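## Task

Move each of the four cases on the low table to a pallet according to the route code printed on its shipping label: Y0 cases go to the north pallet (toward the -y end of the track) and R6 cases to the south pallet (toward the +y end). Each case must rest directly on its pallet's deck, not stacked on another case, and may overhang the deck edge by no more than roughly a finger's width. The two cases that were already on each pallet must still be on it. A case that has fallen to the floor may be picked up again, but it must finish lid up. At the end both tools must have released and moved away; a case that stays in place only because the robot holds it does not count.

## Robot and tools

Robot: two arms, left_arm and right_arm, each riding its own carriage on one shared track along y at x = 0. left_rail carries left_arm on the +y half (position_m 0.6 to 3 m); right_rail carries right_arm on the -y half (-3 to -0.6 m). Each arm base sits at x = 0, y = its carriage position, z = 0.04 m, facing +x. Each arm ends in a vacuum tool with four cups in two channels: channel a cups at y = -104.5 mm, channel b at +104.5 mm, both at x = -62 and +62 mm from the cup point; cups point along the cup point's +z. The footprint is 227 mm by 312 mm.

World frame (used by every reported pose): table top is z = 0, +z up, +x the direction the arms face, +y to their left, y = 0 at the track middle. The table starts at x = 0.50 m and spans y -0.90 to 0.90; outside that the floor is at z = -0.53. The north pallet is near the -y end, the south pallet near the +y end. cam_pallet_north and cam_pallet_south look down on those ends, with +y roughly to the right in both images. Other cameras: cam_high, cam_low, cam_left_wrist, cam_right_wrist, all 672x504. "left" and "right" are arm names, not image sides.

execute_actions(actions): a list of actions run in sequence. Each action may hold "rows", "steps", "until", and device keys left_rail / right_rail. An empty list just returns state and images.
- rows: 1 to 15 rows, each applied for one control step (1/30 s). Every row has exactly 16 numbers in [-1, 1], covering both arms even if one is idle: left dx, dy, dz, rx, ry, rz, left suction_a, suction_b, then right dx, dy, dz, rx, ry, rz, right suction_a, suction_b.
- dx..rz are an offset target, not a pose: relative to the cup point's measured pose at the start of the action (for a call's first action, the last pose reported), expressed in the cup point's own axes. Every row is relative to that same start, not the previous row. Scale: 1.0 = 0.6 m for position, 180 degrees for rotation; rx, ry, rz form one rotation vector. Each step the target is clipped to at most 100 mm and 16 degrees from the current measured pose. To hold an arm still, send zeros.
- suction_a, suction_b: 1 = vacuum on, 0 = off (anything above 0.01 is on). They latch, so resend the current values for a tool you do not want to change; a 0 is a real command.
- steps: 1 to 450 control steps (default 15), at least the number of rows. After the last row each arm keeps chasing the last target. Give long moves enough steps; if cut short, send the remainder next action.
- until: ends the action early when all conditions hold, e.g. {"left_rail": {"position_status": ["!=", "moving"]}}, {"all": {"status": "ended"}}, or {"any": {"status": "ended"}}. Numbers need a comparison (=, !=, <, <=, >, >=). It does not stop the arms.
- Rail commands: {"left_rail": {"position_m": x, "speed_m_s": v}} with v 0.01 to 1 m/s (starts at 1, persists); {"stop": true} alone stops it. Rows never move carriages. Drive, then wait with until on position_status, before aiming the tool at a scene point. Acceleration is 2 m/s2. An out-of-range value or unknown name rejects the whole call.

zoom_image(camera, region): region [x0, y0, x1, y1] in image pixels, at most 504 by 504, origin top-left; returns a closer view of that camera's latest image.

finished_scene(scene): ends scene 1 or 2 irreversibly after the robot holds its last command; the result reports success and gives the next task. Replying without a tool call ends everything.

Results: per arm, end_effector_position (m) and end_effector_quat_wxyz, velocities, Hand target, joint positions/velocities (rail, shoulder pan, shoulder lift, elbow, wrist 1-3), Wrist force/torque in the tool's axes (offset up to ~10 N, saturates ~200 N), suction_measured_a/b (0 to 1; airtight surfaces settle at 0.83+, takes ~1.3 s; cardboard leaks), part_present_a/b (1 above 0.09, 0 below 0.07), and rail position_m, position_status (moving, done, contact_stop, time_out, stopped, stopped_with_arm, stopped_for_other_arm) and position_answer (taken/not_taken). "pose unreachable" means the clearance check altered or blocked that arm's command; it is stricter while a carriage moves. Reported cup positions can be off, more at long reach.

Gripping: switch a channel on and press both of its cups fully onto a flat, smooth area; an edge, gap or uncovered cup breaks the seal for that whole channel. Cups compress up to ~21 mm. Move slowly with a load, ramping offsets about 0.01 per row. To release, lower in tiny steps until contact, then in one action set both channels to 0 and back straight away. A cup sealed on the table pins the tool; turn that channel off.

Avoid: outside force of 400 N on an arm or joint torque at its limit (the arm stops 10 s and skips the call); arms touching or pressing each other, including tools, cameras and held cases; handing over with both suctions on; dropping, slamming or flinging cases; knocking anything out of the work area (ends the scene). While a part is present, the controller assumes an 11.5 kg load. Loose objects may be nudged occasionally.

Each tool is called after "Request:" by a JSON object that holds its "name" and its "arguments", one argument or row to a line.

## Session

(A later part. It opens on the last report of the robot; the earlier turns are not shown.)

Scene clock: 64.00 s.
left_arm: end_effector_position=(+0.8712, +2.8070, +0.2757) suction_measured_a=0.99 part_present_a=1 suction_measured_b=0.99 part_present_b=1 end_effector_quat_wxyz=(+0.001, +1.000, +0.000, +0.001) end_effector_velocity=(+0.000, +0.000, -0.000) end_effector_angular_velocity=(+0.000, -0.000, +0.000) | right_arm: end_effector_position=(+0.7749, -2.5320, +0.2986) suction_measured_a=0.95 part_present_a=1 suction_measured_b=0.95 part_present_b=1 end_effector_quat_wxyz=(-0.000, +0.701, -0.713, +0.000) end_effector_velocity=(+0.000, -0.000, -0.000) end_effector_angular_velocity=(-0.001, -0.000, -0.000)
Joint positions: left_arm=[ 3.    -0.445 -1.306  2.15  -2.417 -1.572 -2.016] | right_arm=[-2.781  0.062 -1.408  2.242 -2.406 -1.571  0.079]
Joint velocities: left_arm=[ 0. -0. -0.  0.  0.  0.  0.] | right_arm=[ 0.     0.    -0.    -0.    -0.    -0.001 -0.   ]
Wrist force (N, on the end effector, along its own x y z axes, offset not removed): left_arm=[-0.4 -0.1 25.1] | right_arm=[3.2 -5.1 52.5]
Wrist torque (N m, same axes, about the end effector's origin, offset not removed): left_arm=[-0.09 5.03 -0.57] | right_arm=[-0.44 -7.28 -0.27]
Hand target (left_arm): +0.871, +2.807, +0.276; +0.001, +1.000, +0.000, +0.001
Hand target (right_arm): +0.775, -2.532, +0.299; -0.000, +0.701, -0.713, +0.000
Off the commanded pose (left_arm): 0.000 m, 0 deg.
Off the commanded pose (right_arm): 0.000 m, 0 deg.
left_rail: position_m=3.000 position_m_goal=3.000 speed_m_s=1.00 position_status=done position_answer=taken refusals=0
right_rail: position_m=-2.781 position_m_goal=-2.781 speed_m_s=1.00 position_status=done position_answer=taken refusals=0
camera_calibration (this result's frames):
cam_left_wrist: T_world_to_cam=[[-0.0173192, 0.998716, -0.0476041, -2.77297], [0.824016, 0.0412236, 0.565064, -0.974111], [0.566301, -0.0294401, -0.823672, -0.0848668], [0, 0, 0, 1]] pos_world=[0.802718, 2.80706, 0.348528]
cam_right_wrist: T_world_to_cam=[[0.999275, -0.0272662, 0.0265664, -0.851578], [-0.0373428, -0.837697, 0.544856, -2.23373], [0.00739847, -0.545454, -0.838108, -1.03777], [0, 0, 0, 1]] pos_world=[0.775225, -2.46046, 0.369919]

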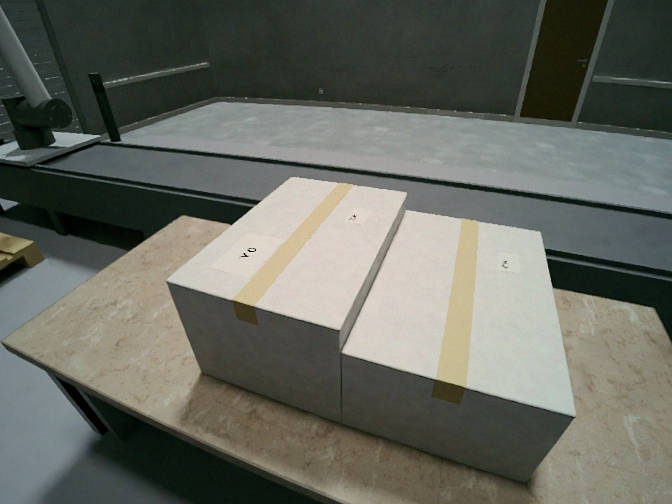

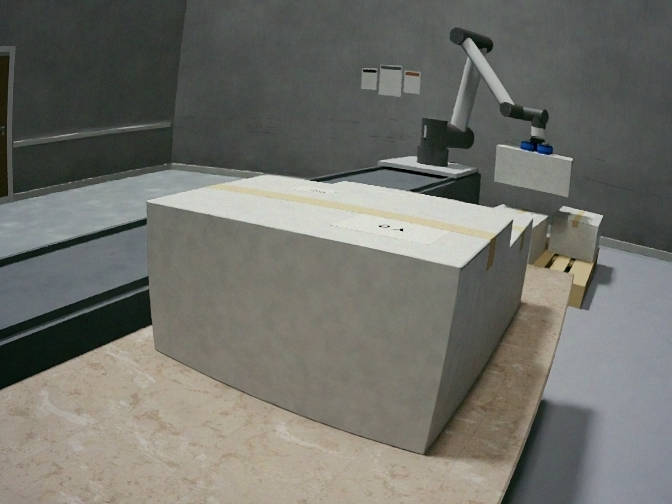

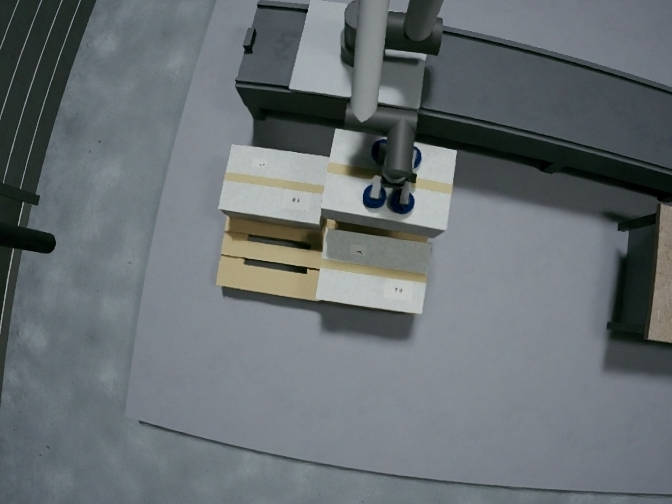

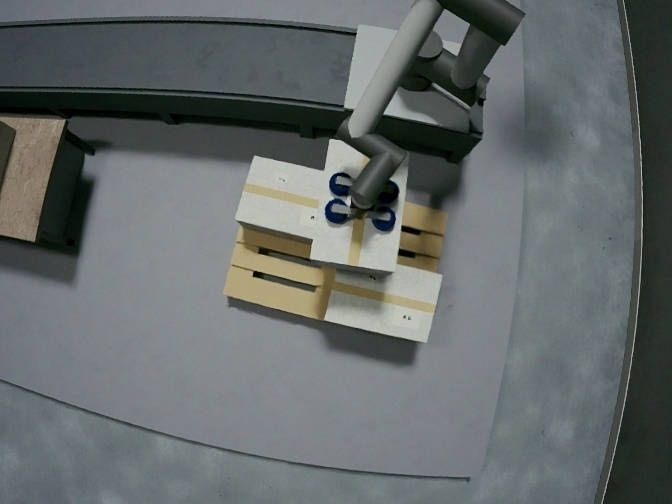

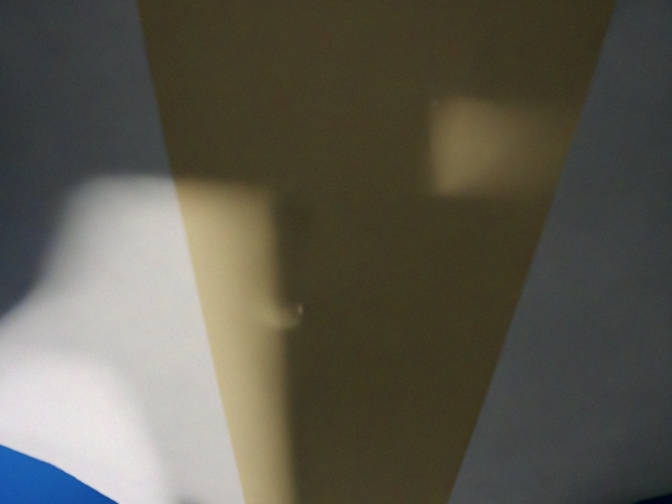

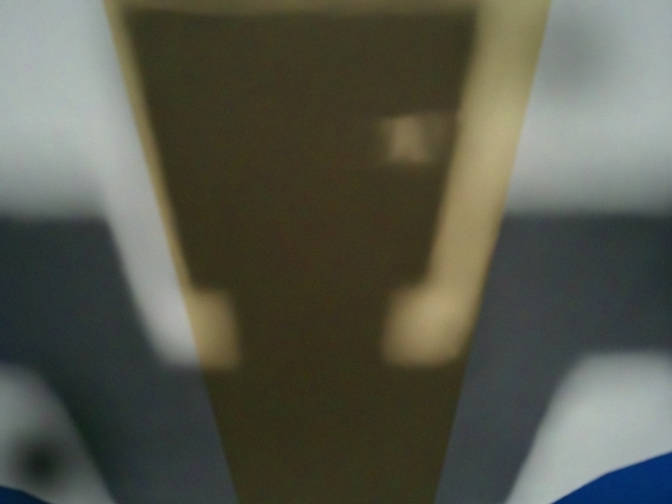

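Request:
{"name": "execute_actions", "arguments": {
  "actions": [
    {"rows": [
[-0.0001,-0.0017,0.0007,0,0,-0.002,1,1, 0.0003,0.0006,0.002,0,0,-0.0004,1,1],
[-0.0003,-0.005,0.0022,0,0,-0.0057,1,1, 0.0008,0.0015,0.006,0,0,-0.001,1,1],
[-0.0006,-0.010,0.0044,0,0,-0.0113,1,1, 0.0015,0.003,0.012,0,0,-0.002,1,1],
[-0.001,-0.017,0.0074,0,0,-0.019,1,1, 0.0024,0.0047,0.02,0,0,-0.003,1,1],
[-0.0015,-0.025,0.011,0,0,-0.028,1,1, 0.0033,0.0064,0.03,0,0,-0.004,1,1],
[-0.0021,-0.035,0.0155,0,0,-0.040,1,1, 0.0042,0.0081,0.042,0,0,-0.005,1,1],
[-0.0027,-0.046,0.020,0,0,-0.052,1,1, 0.0051,0.0098,0.056,0,0,-0.006,1,1],
[-0.0034,-0.058,0.0255,0,0,-0.065,1,1, 0.006,0.0115,0.072,0,0,-0.007,1,1],
[-0.0042,-0.071,0.031,0,0,-0.079,1,1, 0.0069,0.0132,0.09,0,0,-0.008,1,1],
[-0.005,-0.085,0.037,0,0,-0.092,1,1, 0.0078,0.015,0.11,0,0,-0.009,1,1],
[-0.0059,-0.100,0.044,0,0,-0.106,1,1, 0.0086,0.0165,0.132,0,0,-0.010,1,1],
[-0.0068,-0.116,0.051,0,0,-0.120,1,1, 0.0086,0.0165,0.156,0,0,-0.010,1,1],
[-0.0078,-0.133,0.058,0,0,-0.133,1,1, 0.0086,0.0165,0.182,0,0,-0.010,1,1],
[-0.0089,-0.151,0.066,0,0,-0.147,1,1, 0.0086,0.0165,0.21,0,0,-0.010,1,1],
[-0.0248,-0.421,0.1845,0,0,-0.471,1,1, 0.0086,0.0165,0.696,0,0,-0.010,1,1]], "steps": 40}
  ]
}}

Scene clock: 74.20 s.
left_arm: end_effector_position=(+0.8565, +3.0580, +0.1647) suction_measured_a=0.99 part_present_a=1 suction_measured_b=0.99 part_present_b=1 end_effector_quat_wxyz=(+0.004, +0.779, +0.627, -0.005) end_effector_velocity=(+0.002, +0.009, -0.004) end_effector_angular_velocity=(+0.031, -0.019, +0.899) | right_arm: end_effector_position=(+0.7611, -2.5380, -0.1048) suction_measured_a=0.95 part_present_a=1 suction_measured_b=0.95 part_present_b=1 end_effector_quat_wxyz=(+0.002, +0.712, -0.702, -0.001) end_effector_velocity=(+0.032, +0.006, -0.110) end_effector_angular_velocity=(+0.002, -0.032, -0.000)
Joint positions: left_arm=[ 3.    -0.164 -1.206  2.246 -2.609 -1.583 -3.091] | right_arm=[-2.781  0.055 -0.829  2.355 -3.092 -1.571  0.041]
Joint velocities: left_arm=[ 0.    -0.     0.004  0.012 -0.041  0.033 -0.899] | right_arm=[ 0.     0.005  0.19  -0.058 -0.165  0.     0.006]
Wrist force (N, on the end effector, along its own x y z axes, offset not removed): left_arm=[-0.2 3.8 22.4] | right_arm=[-2.7 -9.3 66.1]
Wrist torque (N m, same axes, about the end effector's origin, offset not removed): left_arm=[-0.02 4.23 -4.03] | right_arm=[-0.06 -7.04 -0.40]
Hand target (left_arm): +0.857, +3.059, +0.164; +0.003, +0.741, +0.671, -0.002
Hand target (right_arm): +0.765, -2.537, -0.118; -0.000, +0.712, -0.702, +0.000
Off the commanded pose (left_arm): 0.001 m, 7 deg.
Off the commanded pose (right_arm): 0.015 m, 0 deg.
left_rail: position_m=3.000 position_m_goal=3.000 speed_m_s=1.00 position_status=done position_answer=taken refusals=0
right_rail: position_m=-2.781 position_m_goal=-2.781 speed_m_s=1.00 position_status=done position_answer=taken refusals=0
camera_calibration (this result's frames):
cam_left_wrist: T_world_to_cam=[[-0.979646, 0.195743, -0.0444822, 0.249993], [0.138886, 0.820951, 0.55385, -2.70533], [0.14493, 0.536399, -0.831427, -1.52873], [0, 0, 0, 1]] pos_world=[0.842197, 2.99202, 0.238438]
cam_right_wrist: T_world_to_cam=[[0.999754, 0.00410457, 0.0217926, -0.748448], [-0.00844979, -0.838074, 0.545491, -2.04239], [0.0205028, -0.545541, -0.837833, -1.38924], [0, 0, 0, 1]] pos_world=[0.759489, -2.46649, -0.033538]

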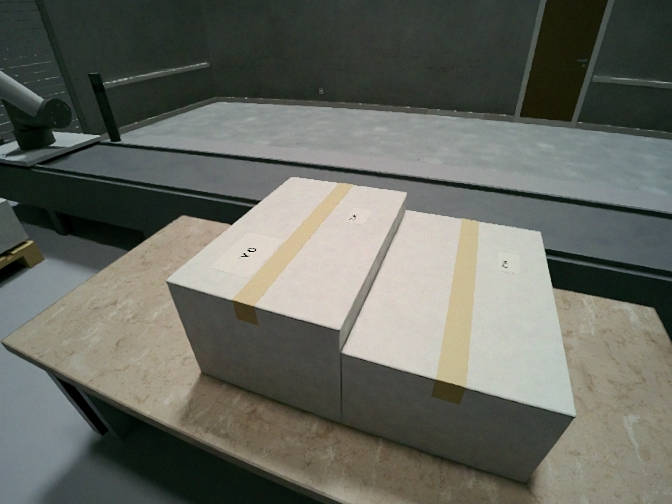

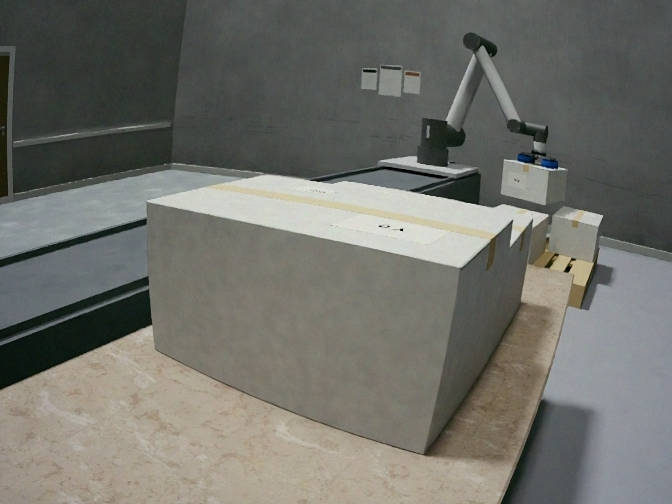

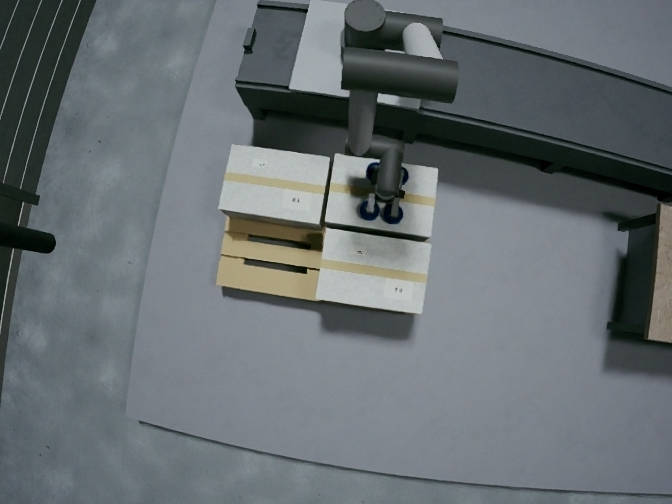

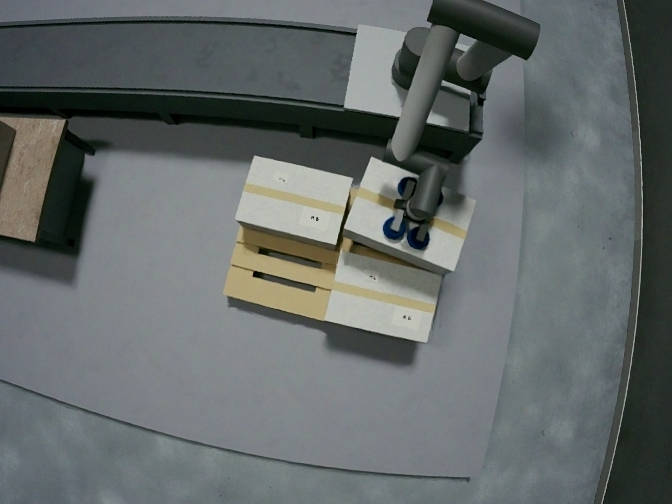

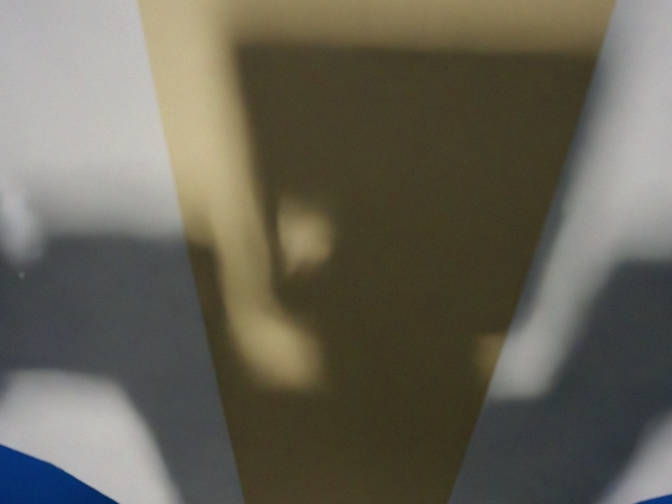

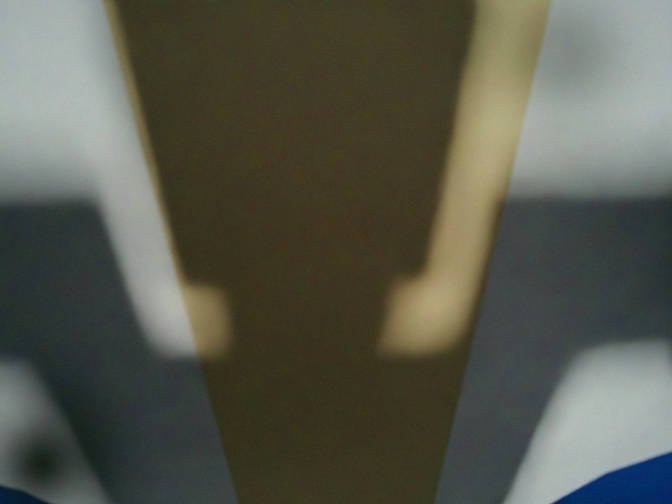

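Request:
{"name": "execute_actions", "arguments": {
  "actions": []
}}

Scene clock: 77.20 s.
left_arm: end_effector_position=(+0.8566, +3.0591, +0.1642) suction_measured_a=0.99 part_present_a=1 suction_measured_b=0.99 part_present_b=1 end_effector_quat_wxyz=(+0.003, +0.741, +0.671, -0.002) end_effector_velocity=(-0.000, -0.000, -0.000) end_effector_angular_velocity=(+0.000, +0.000, -0.000) | right_arm: end_effector_position=(+0.7653, -2.5371, -0.1184) suction_measured_a=0.95 part_present_a=1 suction_measured_b=0.95 part_present_b=1 end_effector_quat_wxyz=(-0.000, +0.712, -0.702, +0.000) end_effector_velocity=(-0.000, -0.000, -0.000) end_effector_angular_velocity=(-0.000, +0.000, +0.000)
Joint positions: left_arm=[ 3.    -0.165 -1.206  2.248 -2.615 -1.577 -3.207] | right_arm=[-2.781  0.056 -0.806  2.347 -3.113 -1.571  0.042]
Joint velocities: left_arm=[ 0. -0.  0. -0.  0. -0.  0.] | right_arm=[ 0.  0.  0. -0. -0. -0. -0.]
Wrist force (N, on the end effector, along its own x y z axes, offset not removed): left_arm=[-1.8 -2.5 25.3] | right_arm=[-0.1 -1.6 50.0]
Wrist torque (N m, same axes, about the end effector's origin, offset not removed): left_arm=[-0.04 4.88 -0.55] | right_arm=[-0.08 -6.59 -0.32]
Hand target (left_arm): +0.857, +3.059, +0.164; +0.003, +0.741, +0.671, -0.002
Hand target (right_arm): +0.765, -2.537, -0.118; -0.000, +0.712, -0.702, +0.000
Off the commanded pose (left_arm): 0.000 m, 1 deg.
Off the commanded pose (right_arm): 0.001 m, 0 deg.
left_rail: position_m=3.000 position_m_goal=3.000 speed_m_s=1.00 position_status=done position_answer=taken refusals=0
right_rail: position_m=-2.781 position_m_goal=-2.781 speed_m_s=1.00 position_status=done position_answer=taken refusals=0
camera_calibration (this result's frames):
cam_left_wrist: T_world_to_cam=[[-0.99556, 0.0818102, -0.0465558, 0.612354], [0.0419215, 0.82819, 0.558878, -2.64585], [0.0842789, 0.554445, -0.827942, -1.53358], [0, 0, 0, 1]] pos_world=[0.849801, 2.99146, 0.237499]
cam_right_wrist: T_world_to_cam=[[0.999649, 0.00414535, 0.0261504, -0.751689], [-0.0107775, -0.838433, 0.544898, -2.03333], [0.0241842, -0.544988, -0.838095, -1.40166], [0, 0, 0, 1]] pos_world=[0.76341, -2.46558, -0.0471149]

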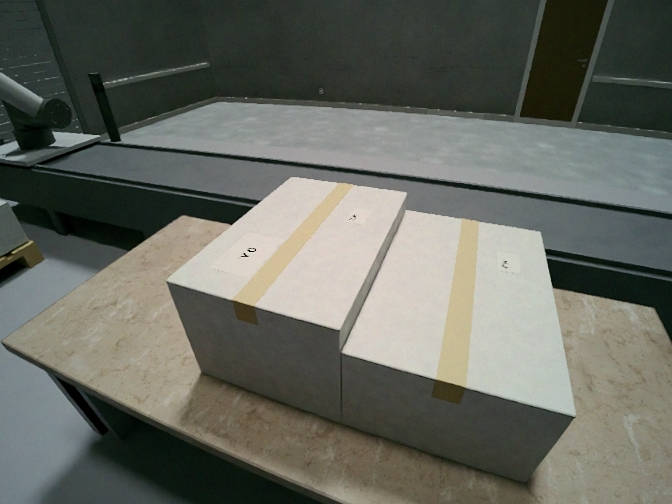

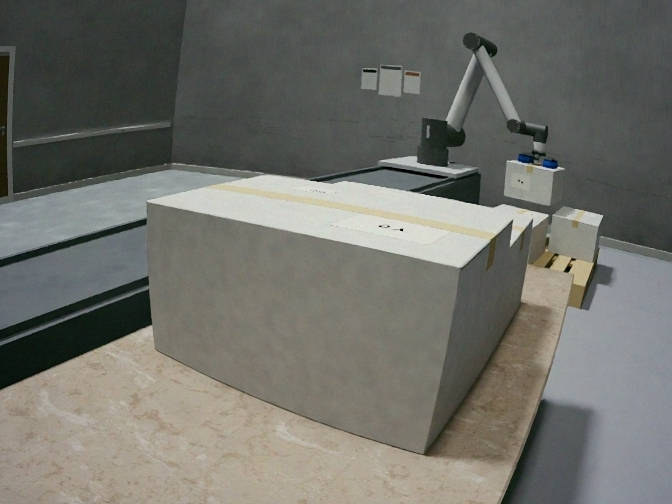

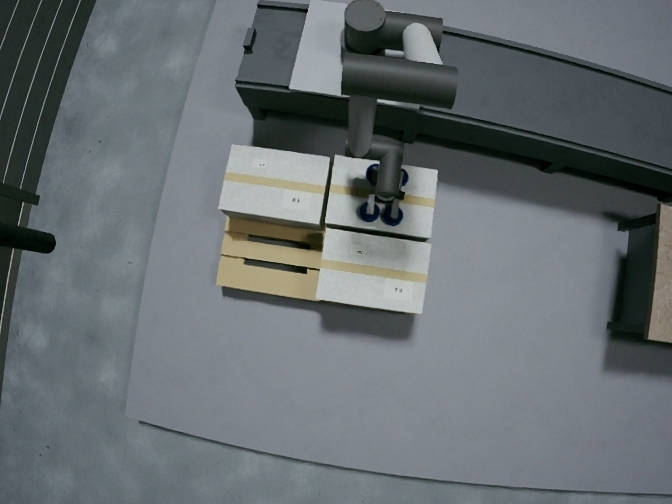

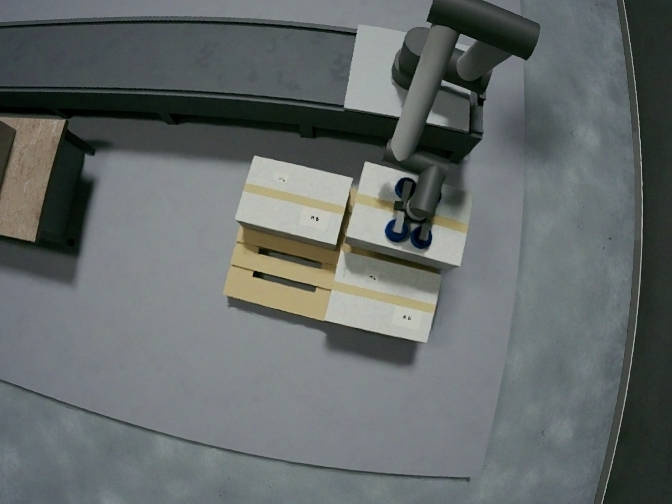

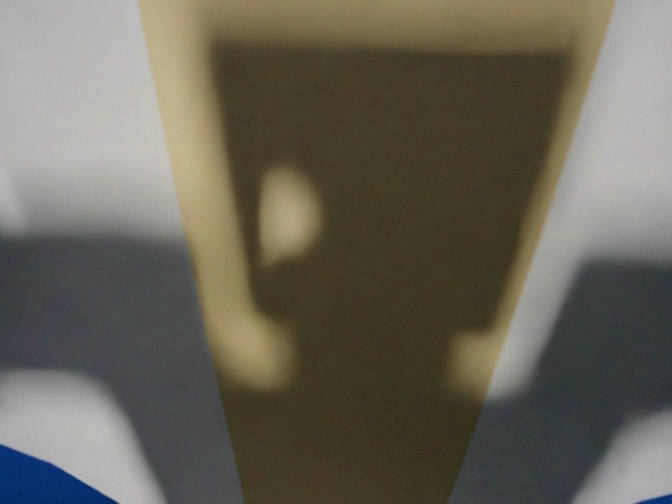

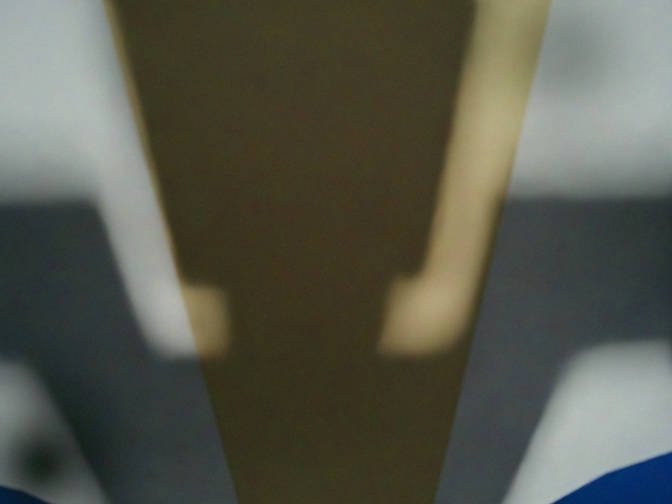

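Request:
{"name": "zoom_image", "arguments": {
  "camera": "cam_pallet_north",
  "region": [200, 120, 460, 330]
}}

Request:
{"name": "zoom_image", "arguments": {
  "camera": "cam_pallet_south",
  "region": [210, 130, 490, 360]
}}

Region (200, 120, 460, 330) of cam_pallet_north's 672x504 image, scaled by 1.938, with more detail than that image has; it fills the top 407 rows of this view, and the rest is white.

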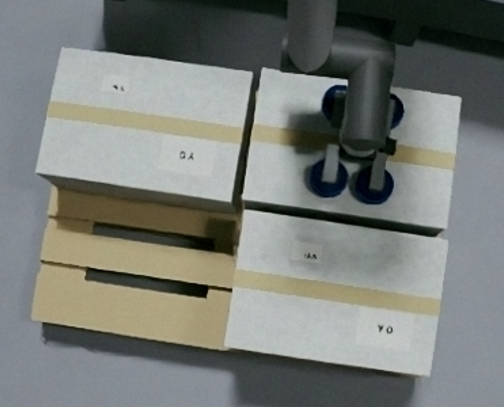

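Region (210, 130, 490, 360) of cam_pallet_south's 672x504 image, scaled by 1.800, with more detail than that image has; it fills the top 414 rows of this view, and the rest is white.

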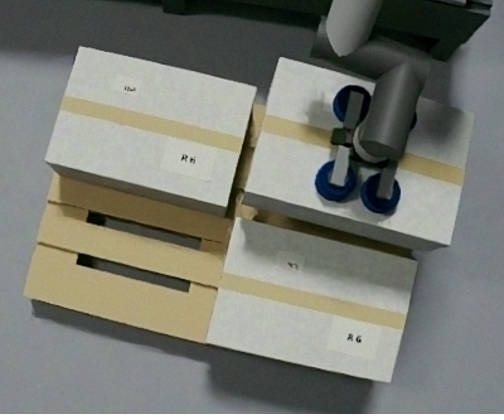

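Request:
{"name": "execute_actions", "arguments": {
  "actions": [
    {"rows": [[0,0,0.002,0,0,0,1,1,0,0,0.001,0,0,0,1,1],[0,0,0.006,0,0,0,1,1,0,0,0.002,0,0,0,1,1],[0,0,0.012,0,0,-0.001,1,1,0,0,0.003,0,0,0,1,1],[0,0,0.02,0,0,-0.001,1,1,0,0,0.004,0,0,0,1,1],[0,0,0.03,0,0,-0.002,1,1,0,0,0.005,0,0,0,1,1],[0,0,0.042,0,0,-0.002,1,1,0,0,0.006,0,0,0,1,1],[0,0,0.056,0,0,-0.003,1,1,0,0,0.007,0,0,0,1,1],[0,0,0.072,0,0,-0.003,1,1,0,0,0.008,0,0,0,1,1],[0,0,0.09,0,0,-0.003,1,1,0,0,0.009,0,0,0,1,1],[0,0,0.11,0,0,-0.003,1,1,0,0,0.01,0,0,0,1,1],[0,0,0.132,0,0,-0.003,1,1,0,0,0.011,0,0,0,1,1],[0,0,0.156,0,0,-0.003,1,1,0,0,0.012,0,0,0,1,1],[0,0,0.182,0,0,-0.003,1,1,0,0,0.013,0,0,0,1,1],[0,0,0.21,0,0,-0.003,1,1,0,0,0.013,0,0,0,1,1],[0,0,0.51,0,0,-0.003,1,1,0,0,0.013,0,0,0,1,1]], "steps": 32}
  ]
}}

Scene clock: 85.57 s.
left_arm: end_effector_position=(+0.8527, +3.0570, -0.1263) suction_measured_a=0.99 part_present_a=1 suction_measured_b=0.99 part_present_b=1 end_effector_quat_wxyz=(+0.001, +0.738, +0.675, -0.003) end_effector_velocity=(+0.030, -0.002, -0.120) end_effector_angular_velocity=(-0.005, -0.027, +0.002) | right_arm: end_effector_position=(+0.7654, -2.5371, -0.1262) suction_measured_a=0.95 part_present_a=1 suction_measured_b=0.95 part_present_b=1 end_effector_quat_wxyz=(-0.000, +0.712, -0.702, +0.000) end_effector_velocity=(-0.000, -0.000, -0.000) end_effector_angular_velocity=(+0.000, -0.000, -0.000)
Joint positions: left_arm=[ 3.    -0.168 -0.789  2.27  -3.05  -1.577 -3.22 ] | right_arm=[-2.781  0.056 -0.793  2.345 -3.123 -1.571  0.042]
Joint velocities: left_arm=[ 0.     0.003  0.191 -0.061 -0.158  0.     0.001] | right_arm=[ 0.  0.  0. -0. -0.  0.  0.]
Wrist force (N, on the end effector, along its own x y z axes, offset not removed): left_arm=[0.2 1.3 41.1] | right_arm=[-1.2 -4.5 59.2]
Wrist torque (N m, same axes, about the end effector's origin, offset not removed): left_arm=[-0.14 5.30 -0.60] | right_arm=[-0.38 -6.54 -0.18]
Hand target (left_arm): +0.857, +3.057, -0.141; +0.002, +0.738, +0.675, -0.002
Hand target (right_arm): +0.765, -2.537, -0.126; -0.000, +0.712, -0.702, +0.000
Off the commanded pose (left_arm): 0.016 m, 0 deg.
Off the commanded pose (right_arm): 0.000 m, 0 deg.
left_rail: position_m=3.000 position_m_goal=3.000 speed_m_s=1.00 position_status=done position_answer=taken refusals=0
right_rail: position_m=-2.781 position_m_goal=-2.781 speed_m_s=1.00 position_status=done position_answer=taken refusals=0
camera_calibration (this result's frames):
cam_left_wrist: T_world_to_cam=[[-0.996471, 0.0723309, -0.042586, 0.625459], [0.0362346, 0.82834, 0.559053, -2.47718], [0.0757125, 0.555537, -0.828037, -1.7687], [0, 0, 0, 1]] pos_world=[0.846924, 2.98929, -0.0530389]
cam_right_wrist: T_world_to_cam=[[0.999649, 0.0041456, 0.0261546, -0.751502], [-0.0107796, -0.838433, 0.544897, -2.02909], [0.0241878, -0.544988, -0.838095, -1.40818], [0, 0, 0, 1]] pos_world=[0.763427, -2.46558, -0.0548915]

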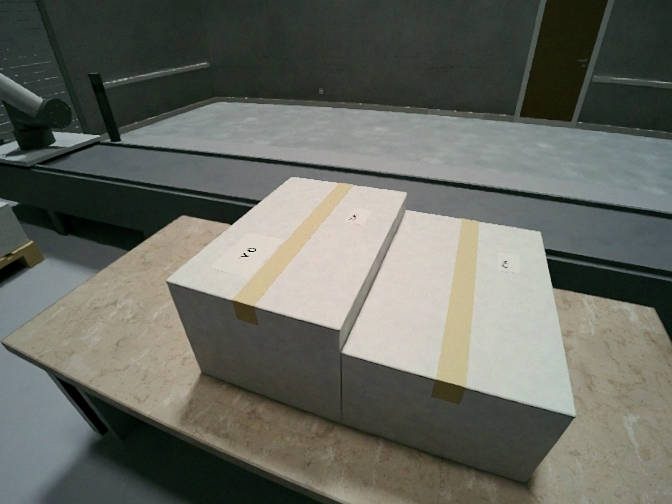

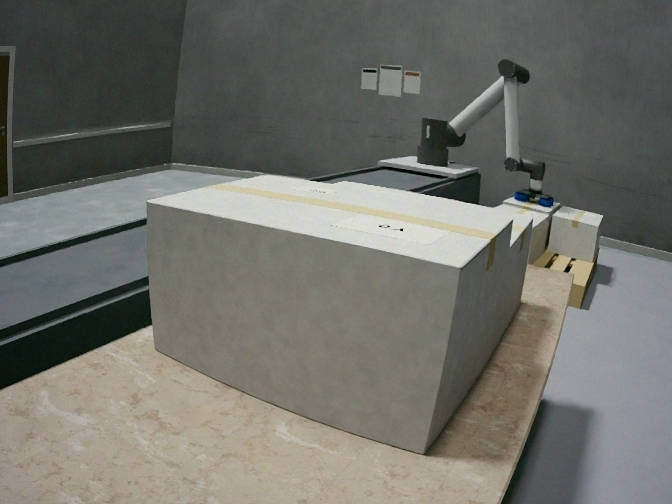

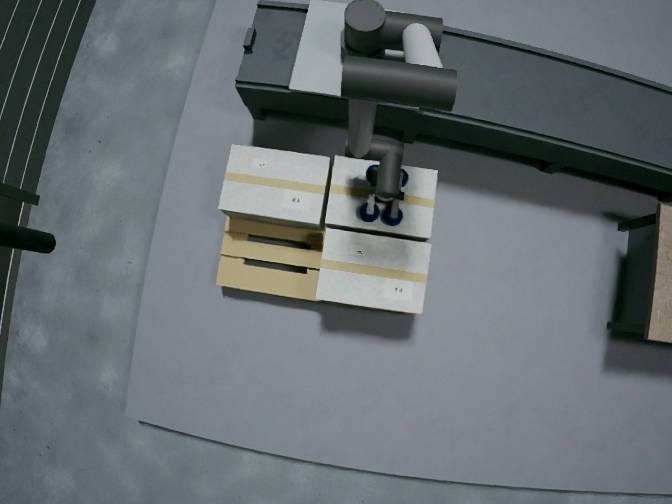

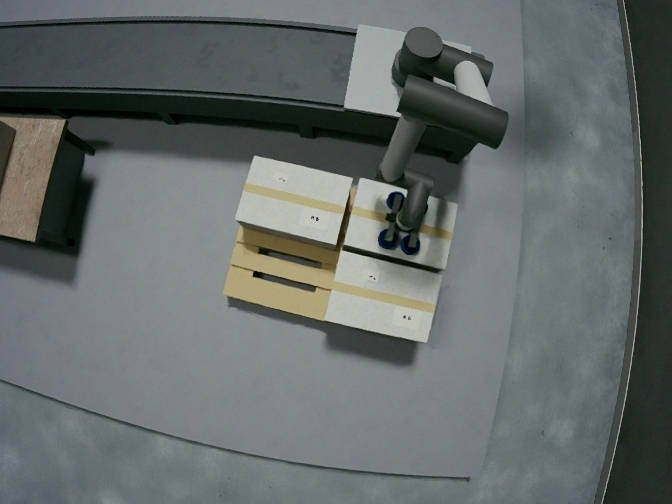

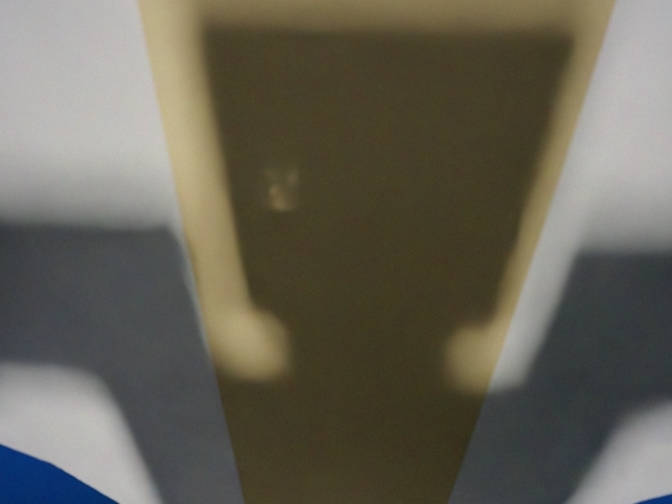

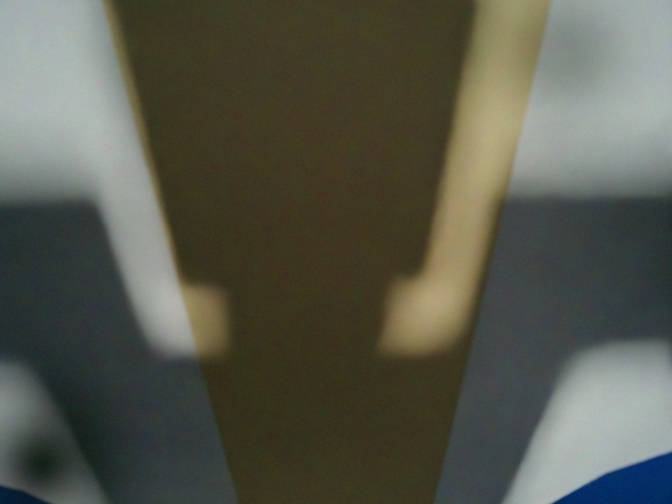

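Request:
{"name": "execute_actions", "arguments": {
  "actions": []
}}

Request:
{"name": "zoom_image", "arguments": {
  "camera": "cam_pallet_south",
  "region": [210, 130, 490, 360]
}}

Scene clock: 86.00 s.
left_arm: end_effector_position=(+0.8566, +3.0569, -0.1408) suction_measured_a=0.99 part_present_a=1 suction_measured_b=0.99 part_present_b=1 end_effector_quat_wxyz=(+0.002, +0.738, +0.675, -0.002) end_effector_velocity=(+0.001, +0.000, -0.004) end_effector_angular_velocity=(+0.000, -0.000, +0.000) | right_arm: end_effector_position=(+0.7654, -2.5371, -0.1262) suction_measured_a=0.95 part_present_a=1 suction_measured_b=0.95 part_present_b=1 end_effector_quat_wxyz=(-0.000, +0.712, -0.702, +0.000) end_effector_velocity=(-0.000, -0.000, -0.000) end_effector_angular_velocity=(-0.000, +0.000, +0.000)
Joint positions: left_arm=[ 3.    -0.168 -0.766  2.263 -3.069 -1.577 -3.219] | right_arm=[-2.781  0.056 -0.793  2.345 -3.123 -1.571  0.042]
Joint velocities: left_arm=[ 0.     0.     0.006 -0.002 -0.004  0.     0.   ] | right_arm=[ 0.  0.  0.  0. -0.  0. -0.]
Wrist force (N, on the end effector, along its own x y z axes, offset not removed): left_arm=[1.2 0.1 25.4] | right_arm=[1.6 -5.3 53.1]
Wrist torque (N m, same axes, about the end effector's origin, offset not removed): left_arm=[0.10 4.51 -0.60] | right_arm=[-0.40 -6.80 -0.23]
Hand target (left_arm): +0.857, +3.057, -0.141; +0.002, +0.738, +0.675, -0.002
Hand target (right_arm): +0.765, -2.537, -0.126; -0.000, +0.712, -0.702, +0.000
Off the commanded pose (left_arm): 0.001 m, 0 deg.
Off the commanded pose (right_arm): 0.000 m, 0 deg.
left_rail: position_m=3.000 position_m_goal=3.000 speed_m_s=1.00 position_status=done position_answer=taken refusals=0
right_rail: position_m=-2.781 position_m_goal=-2.781 speed_m_s=1.00 position_status=done position_answer=taken refusals=0
camera_calibration (this result's frames):
cam_left_wrist: T_world_to_cam=[[-0.996304, 0.0724378, -0.0461657, 0.62767], [0.0343418, 0.828527, 0.558895, -2.46814], [0.0787347, 0.555244, -0.827952, -1.78257], [0, 0, 0, 1]] pos_world=[0.850461, 2.98922, -0.0674752]
cam_right_wrist: T_world_to_cam=[[0.999649, 0.00414556, 0.0261518, -0.7515], [-0.010778, -0.838433, 0.544897, -2.02908], [0.0241854, -0.544988, -0.838095, -1.4082], [0, 0, 0, 1]] pos_world=[0.763425, -2.46558, -0.0549095]

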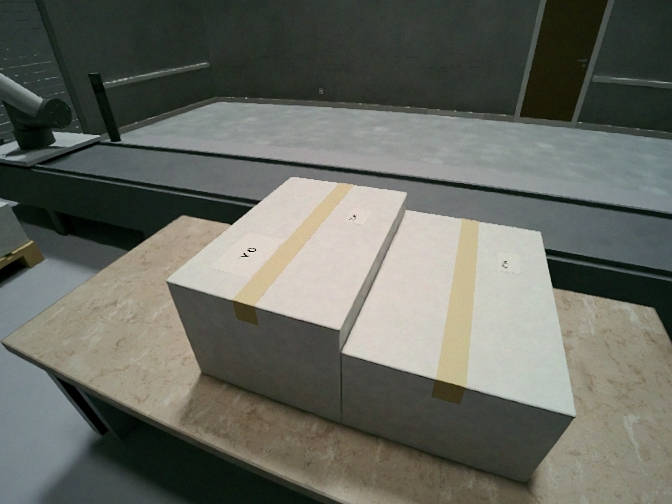

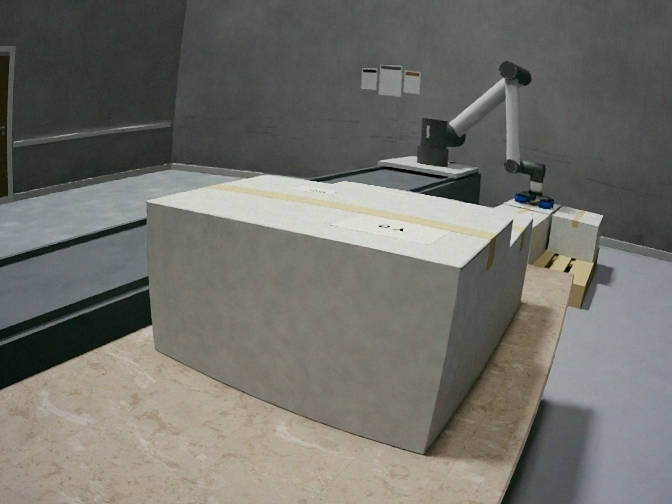

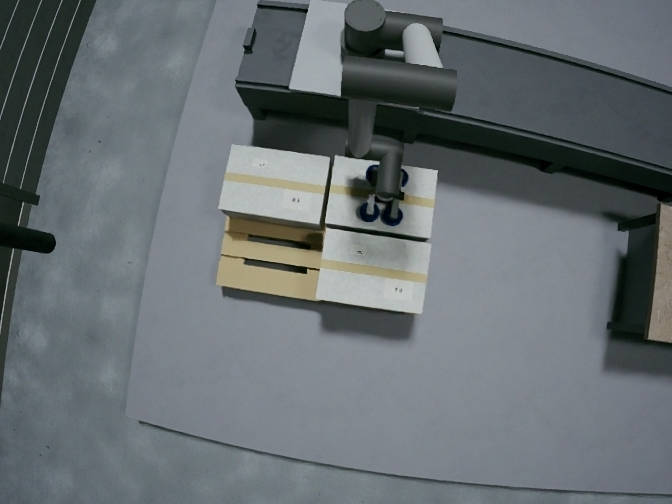

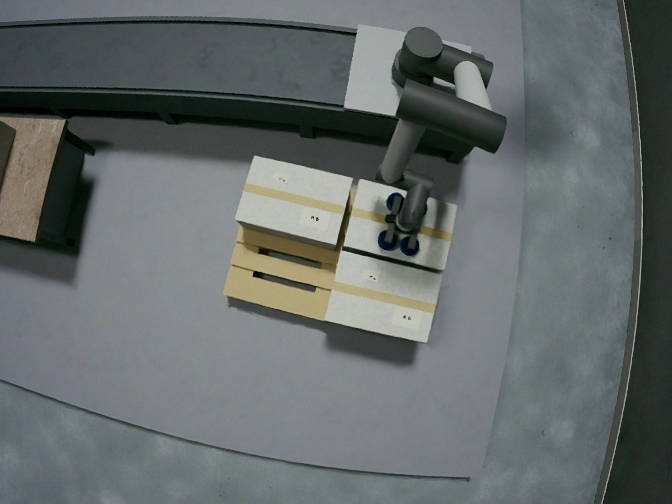

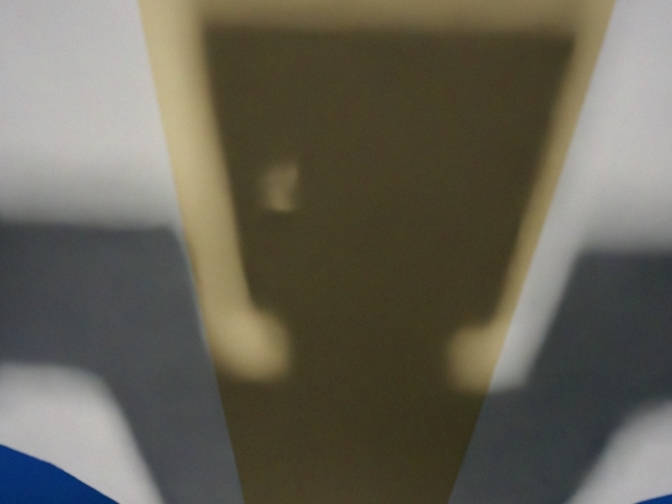

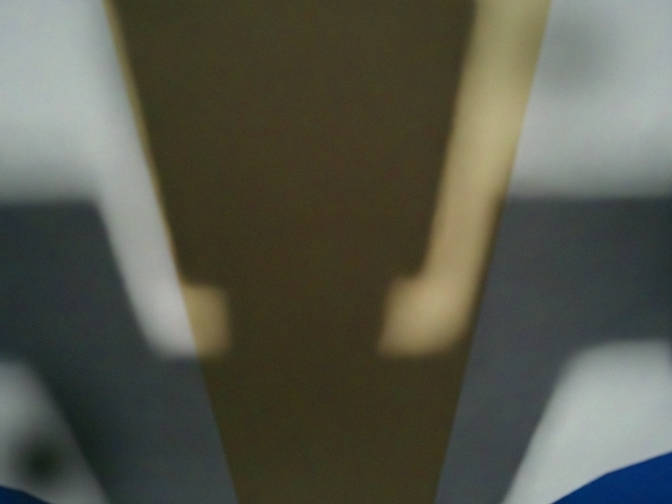

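Region (210, 130, 490, 360) of cam_pallet_south's 672x504 image, scaled by 1.800, with more detail than that image has; it fills the top 414 rows of this view, and the rest is white.

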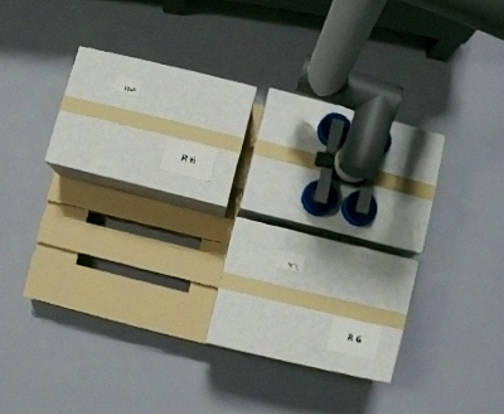

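Request:
{"name": "execute_actions", "arguments": {
  "actions": [
    {"rows": [[0,0,0.005,0,0,0,1,1,0,0,0.0015,0,0,0,1,1],[0,0,0.011,0,0,0,1,1,0,0,0.003,0,0,0,1,1]], "steps": 2}
  ]
}}

Request:
{"name": "zoom_image", "arguments": {
  "camera": "cam_high",
  "region": [160, 160, 600, 490]
}}

Scene clock: 87.30 s.
left_arm: end_effector_position=(+0.8566, +3.0569, -0.1416) suction_measured_a=0.99 part_present_a=1 suction_measured_b=0.99 part_present_b=1 end_effector_quat_wxyz=(+0.002, +0.738, +0.675, -0.002) end_effector_velocity=(+0.001, -0.000, -0.016) end_effector_angular_velocity=(-0.000, -0.003, +0.000) | right_arm: end_effector_position=(+0.7654, -2.5371, -0.1263) suction_measured_a=0.95 part_present_a=1 suction_measured_b=0.95 part_present_b=1 end_effector_quat_wxyz=(-0.000, +0.712, -0.702, +0.000) end_effector_velocity=(+0.000, +0.000, -0.005) end_effector_angular_velocity=(+0.000, -0.001, +0.000)
Joint positions: left_arm=[ 3.    -0.168 -0.765  2.262 -3.07  -1.577 -3.219] | right_arm=[-2.781  0.056 -0.793  2.345 -3.123 -1.571  0.042]
Joint velocities: left_arm=[ 0.    -0.     0.025 -0.005 -0.023  0.    -0.   ] | right_arm=[ 0.     0.     0.009 -0.002 -0.008  0.    -0.   ]
Wrist force (N, on the end effector, along its own x y z axes, offset not removed): left_arm=[2.0 -2.5 18.9] | right_arm=[2.8 -4.9 51.6]
Wrist torque (N m, same axes, about the end effector's origin, offset not removed): left_arm=[0.25 4.08 -0.38] | right_arm=[-0.31 -6.96 -0.32]
Hand target (left_arm): +0.857, +3.057, -0.147; +0.002, +0.738, +0.675, -0.002
Hand target (right_arm): +0.765, -2.537, -0.128; -0.000, +0.712, -0.702, +0.000
Off the commanded pose (left_arm): 0.006 m, 0 deg.
Off the commanded pose (right_arm): 0.002 m, 0 deg.
left_rail: position_m=3.000 position_m_goal=3.000 speed_m_s=1.00 position_status=done position_answer=taken refusals=0
right_rail: position_m=-2.781 position_m_goal=-2.781 speed_m_s=1.00 position_status=done position_answer=taken refusals=0
camera_calibration (this result's frames):
cam_left_wrist: T_world_to_cam=[[-0.996304, 0.0724221, -0.0461878, 0.627734], [0.0343156, 0.828522, 0.558904, -2.46765], [0.0787446, 0.555253, -0.827945, -1.78333], [0, 0, 0, 1]] pos_world=[0.850521, 2.98924, -0.0683242]
cam_right_wrist: T_world_to_cam=[[0.999649, 0.00414564, 0.0261668, -0.751499], [-0.0107862, -0.838434, 0.544897, -2.02901], [0.0241981, -0.544988, -0.838095, -1.4083], [0, 0, 0, 1]] pos_world=[0.763428, -2.46558, -0.0550286]

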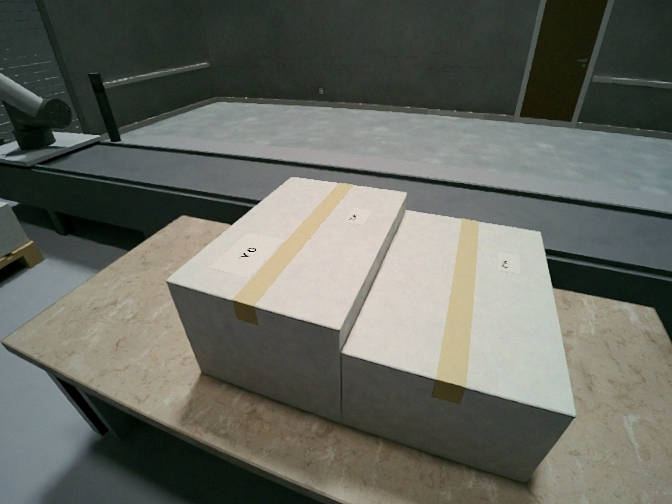

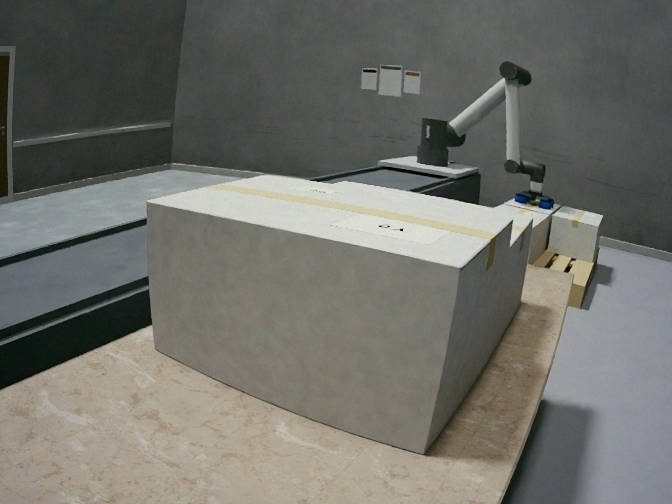

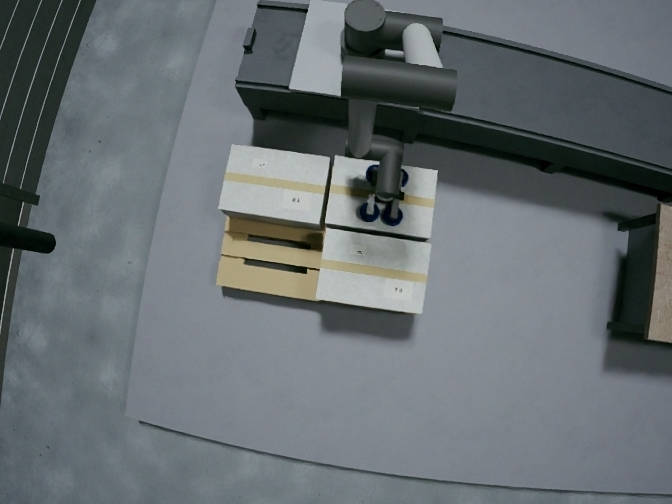

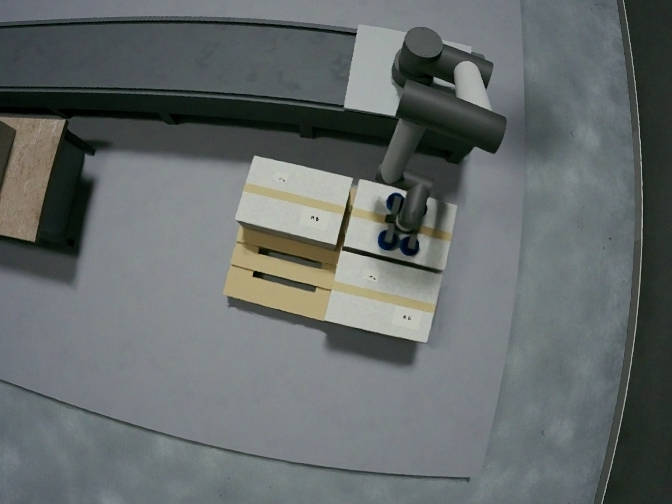

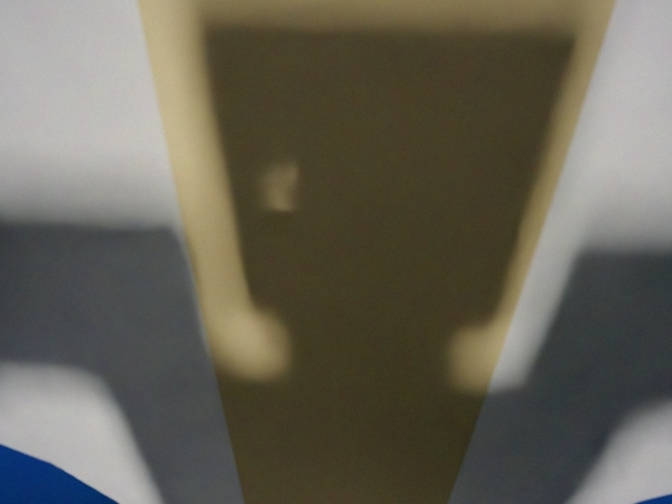

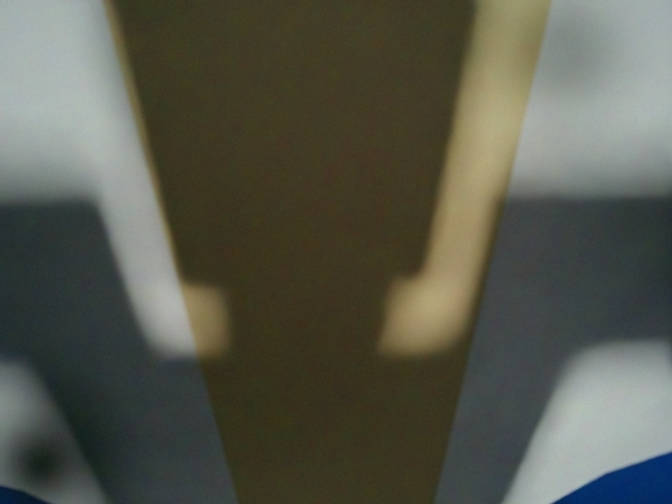

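Region (160, 160, 600, 490) of cam_high's 672x504 image, scaled by 1.145, with more detail than that image has; it fills the top 378 rows of this view, and the rest is white.

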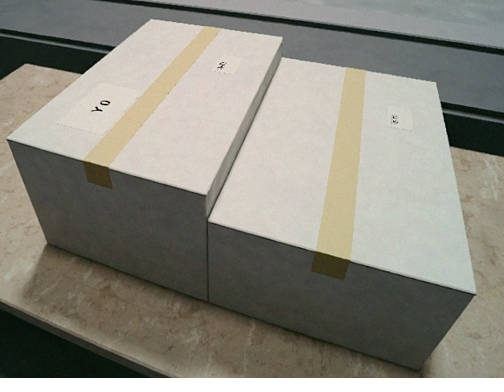

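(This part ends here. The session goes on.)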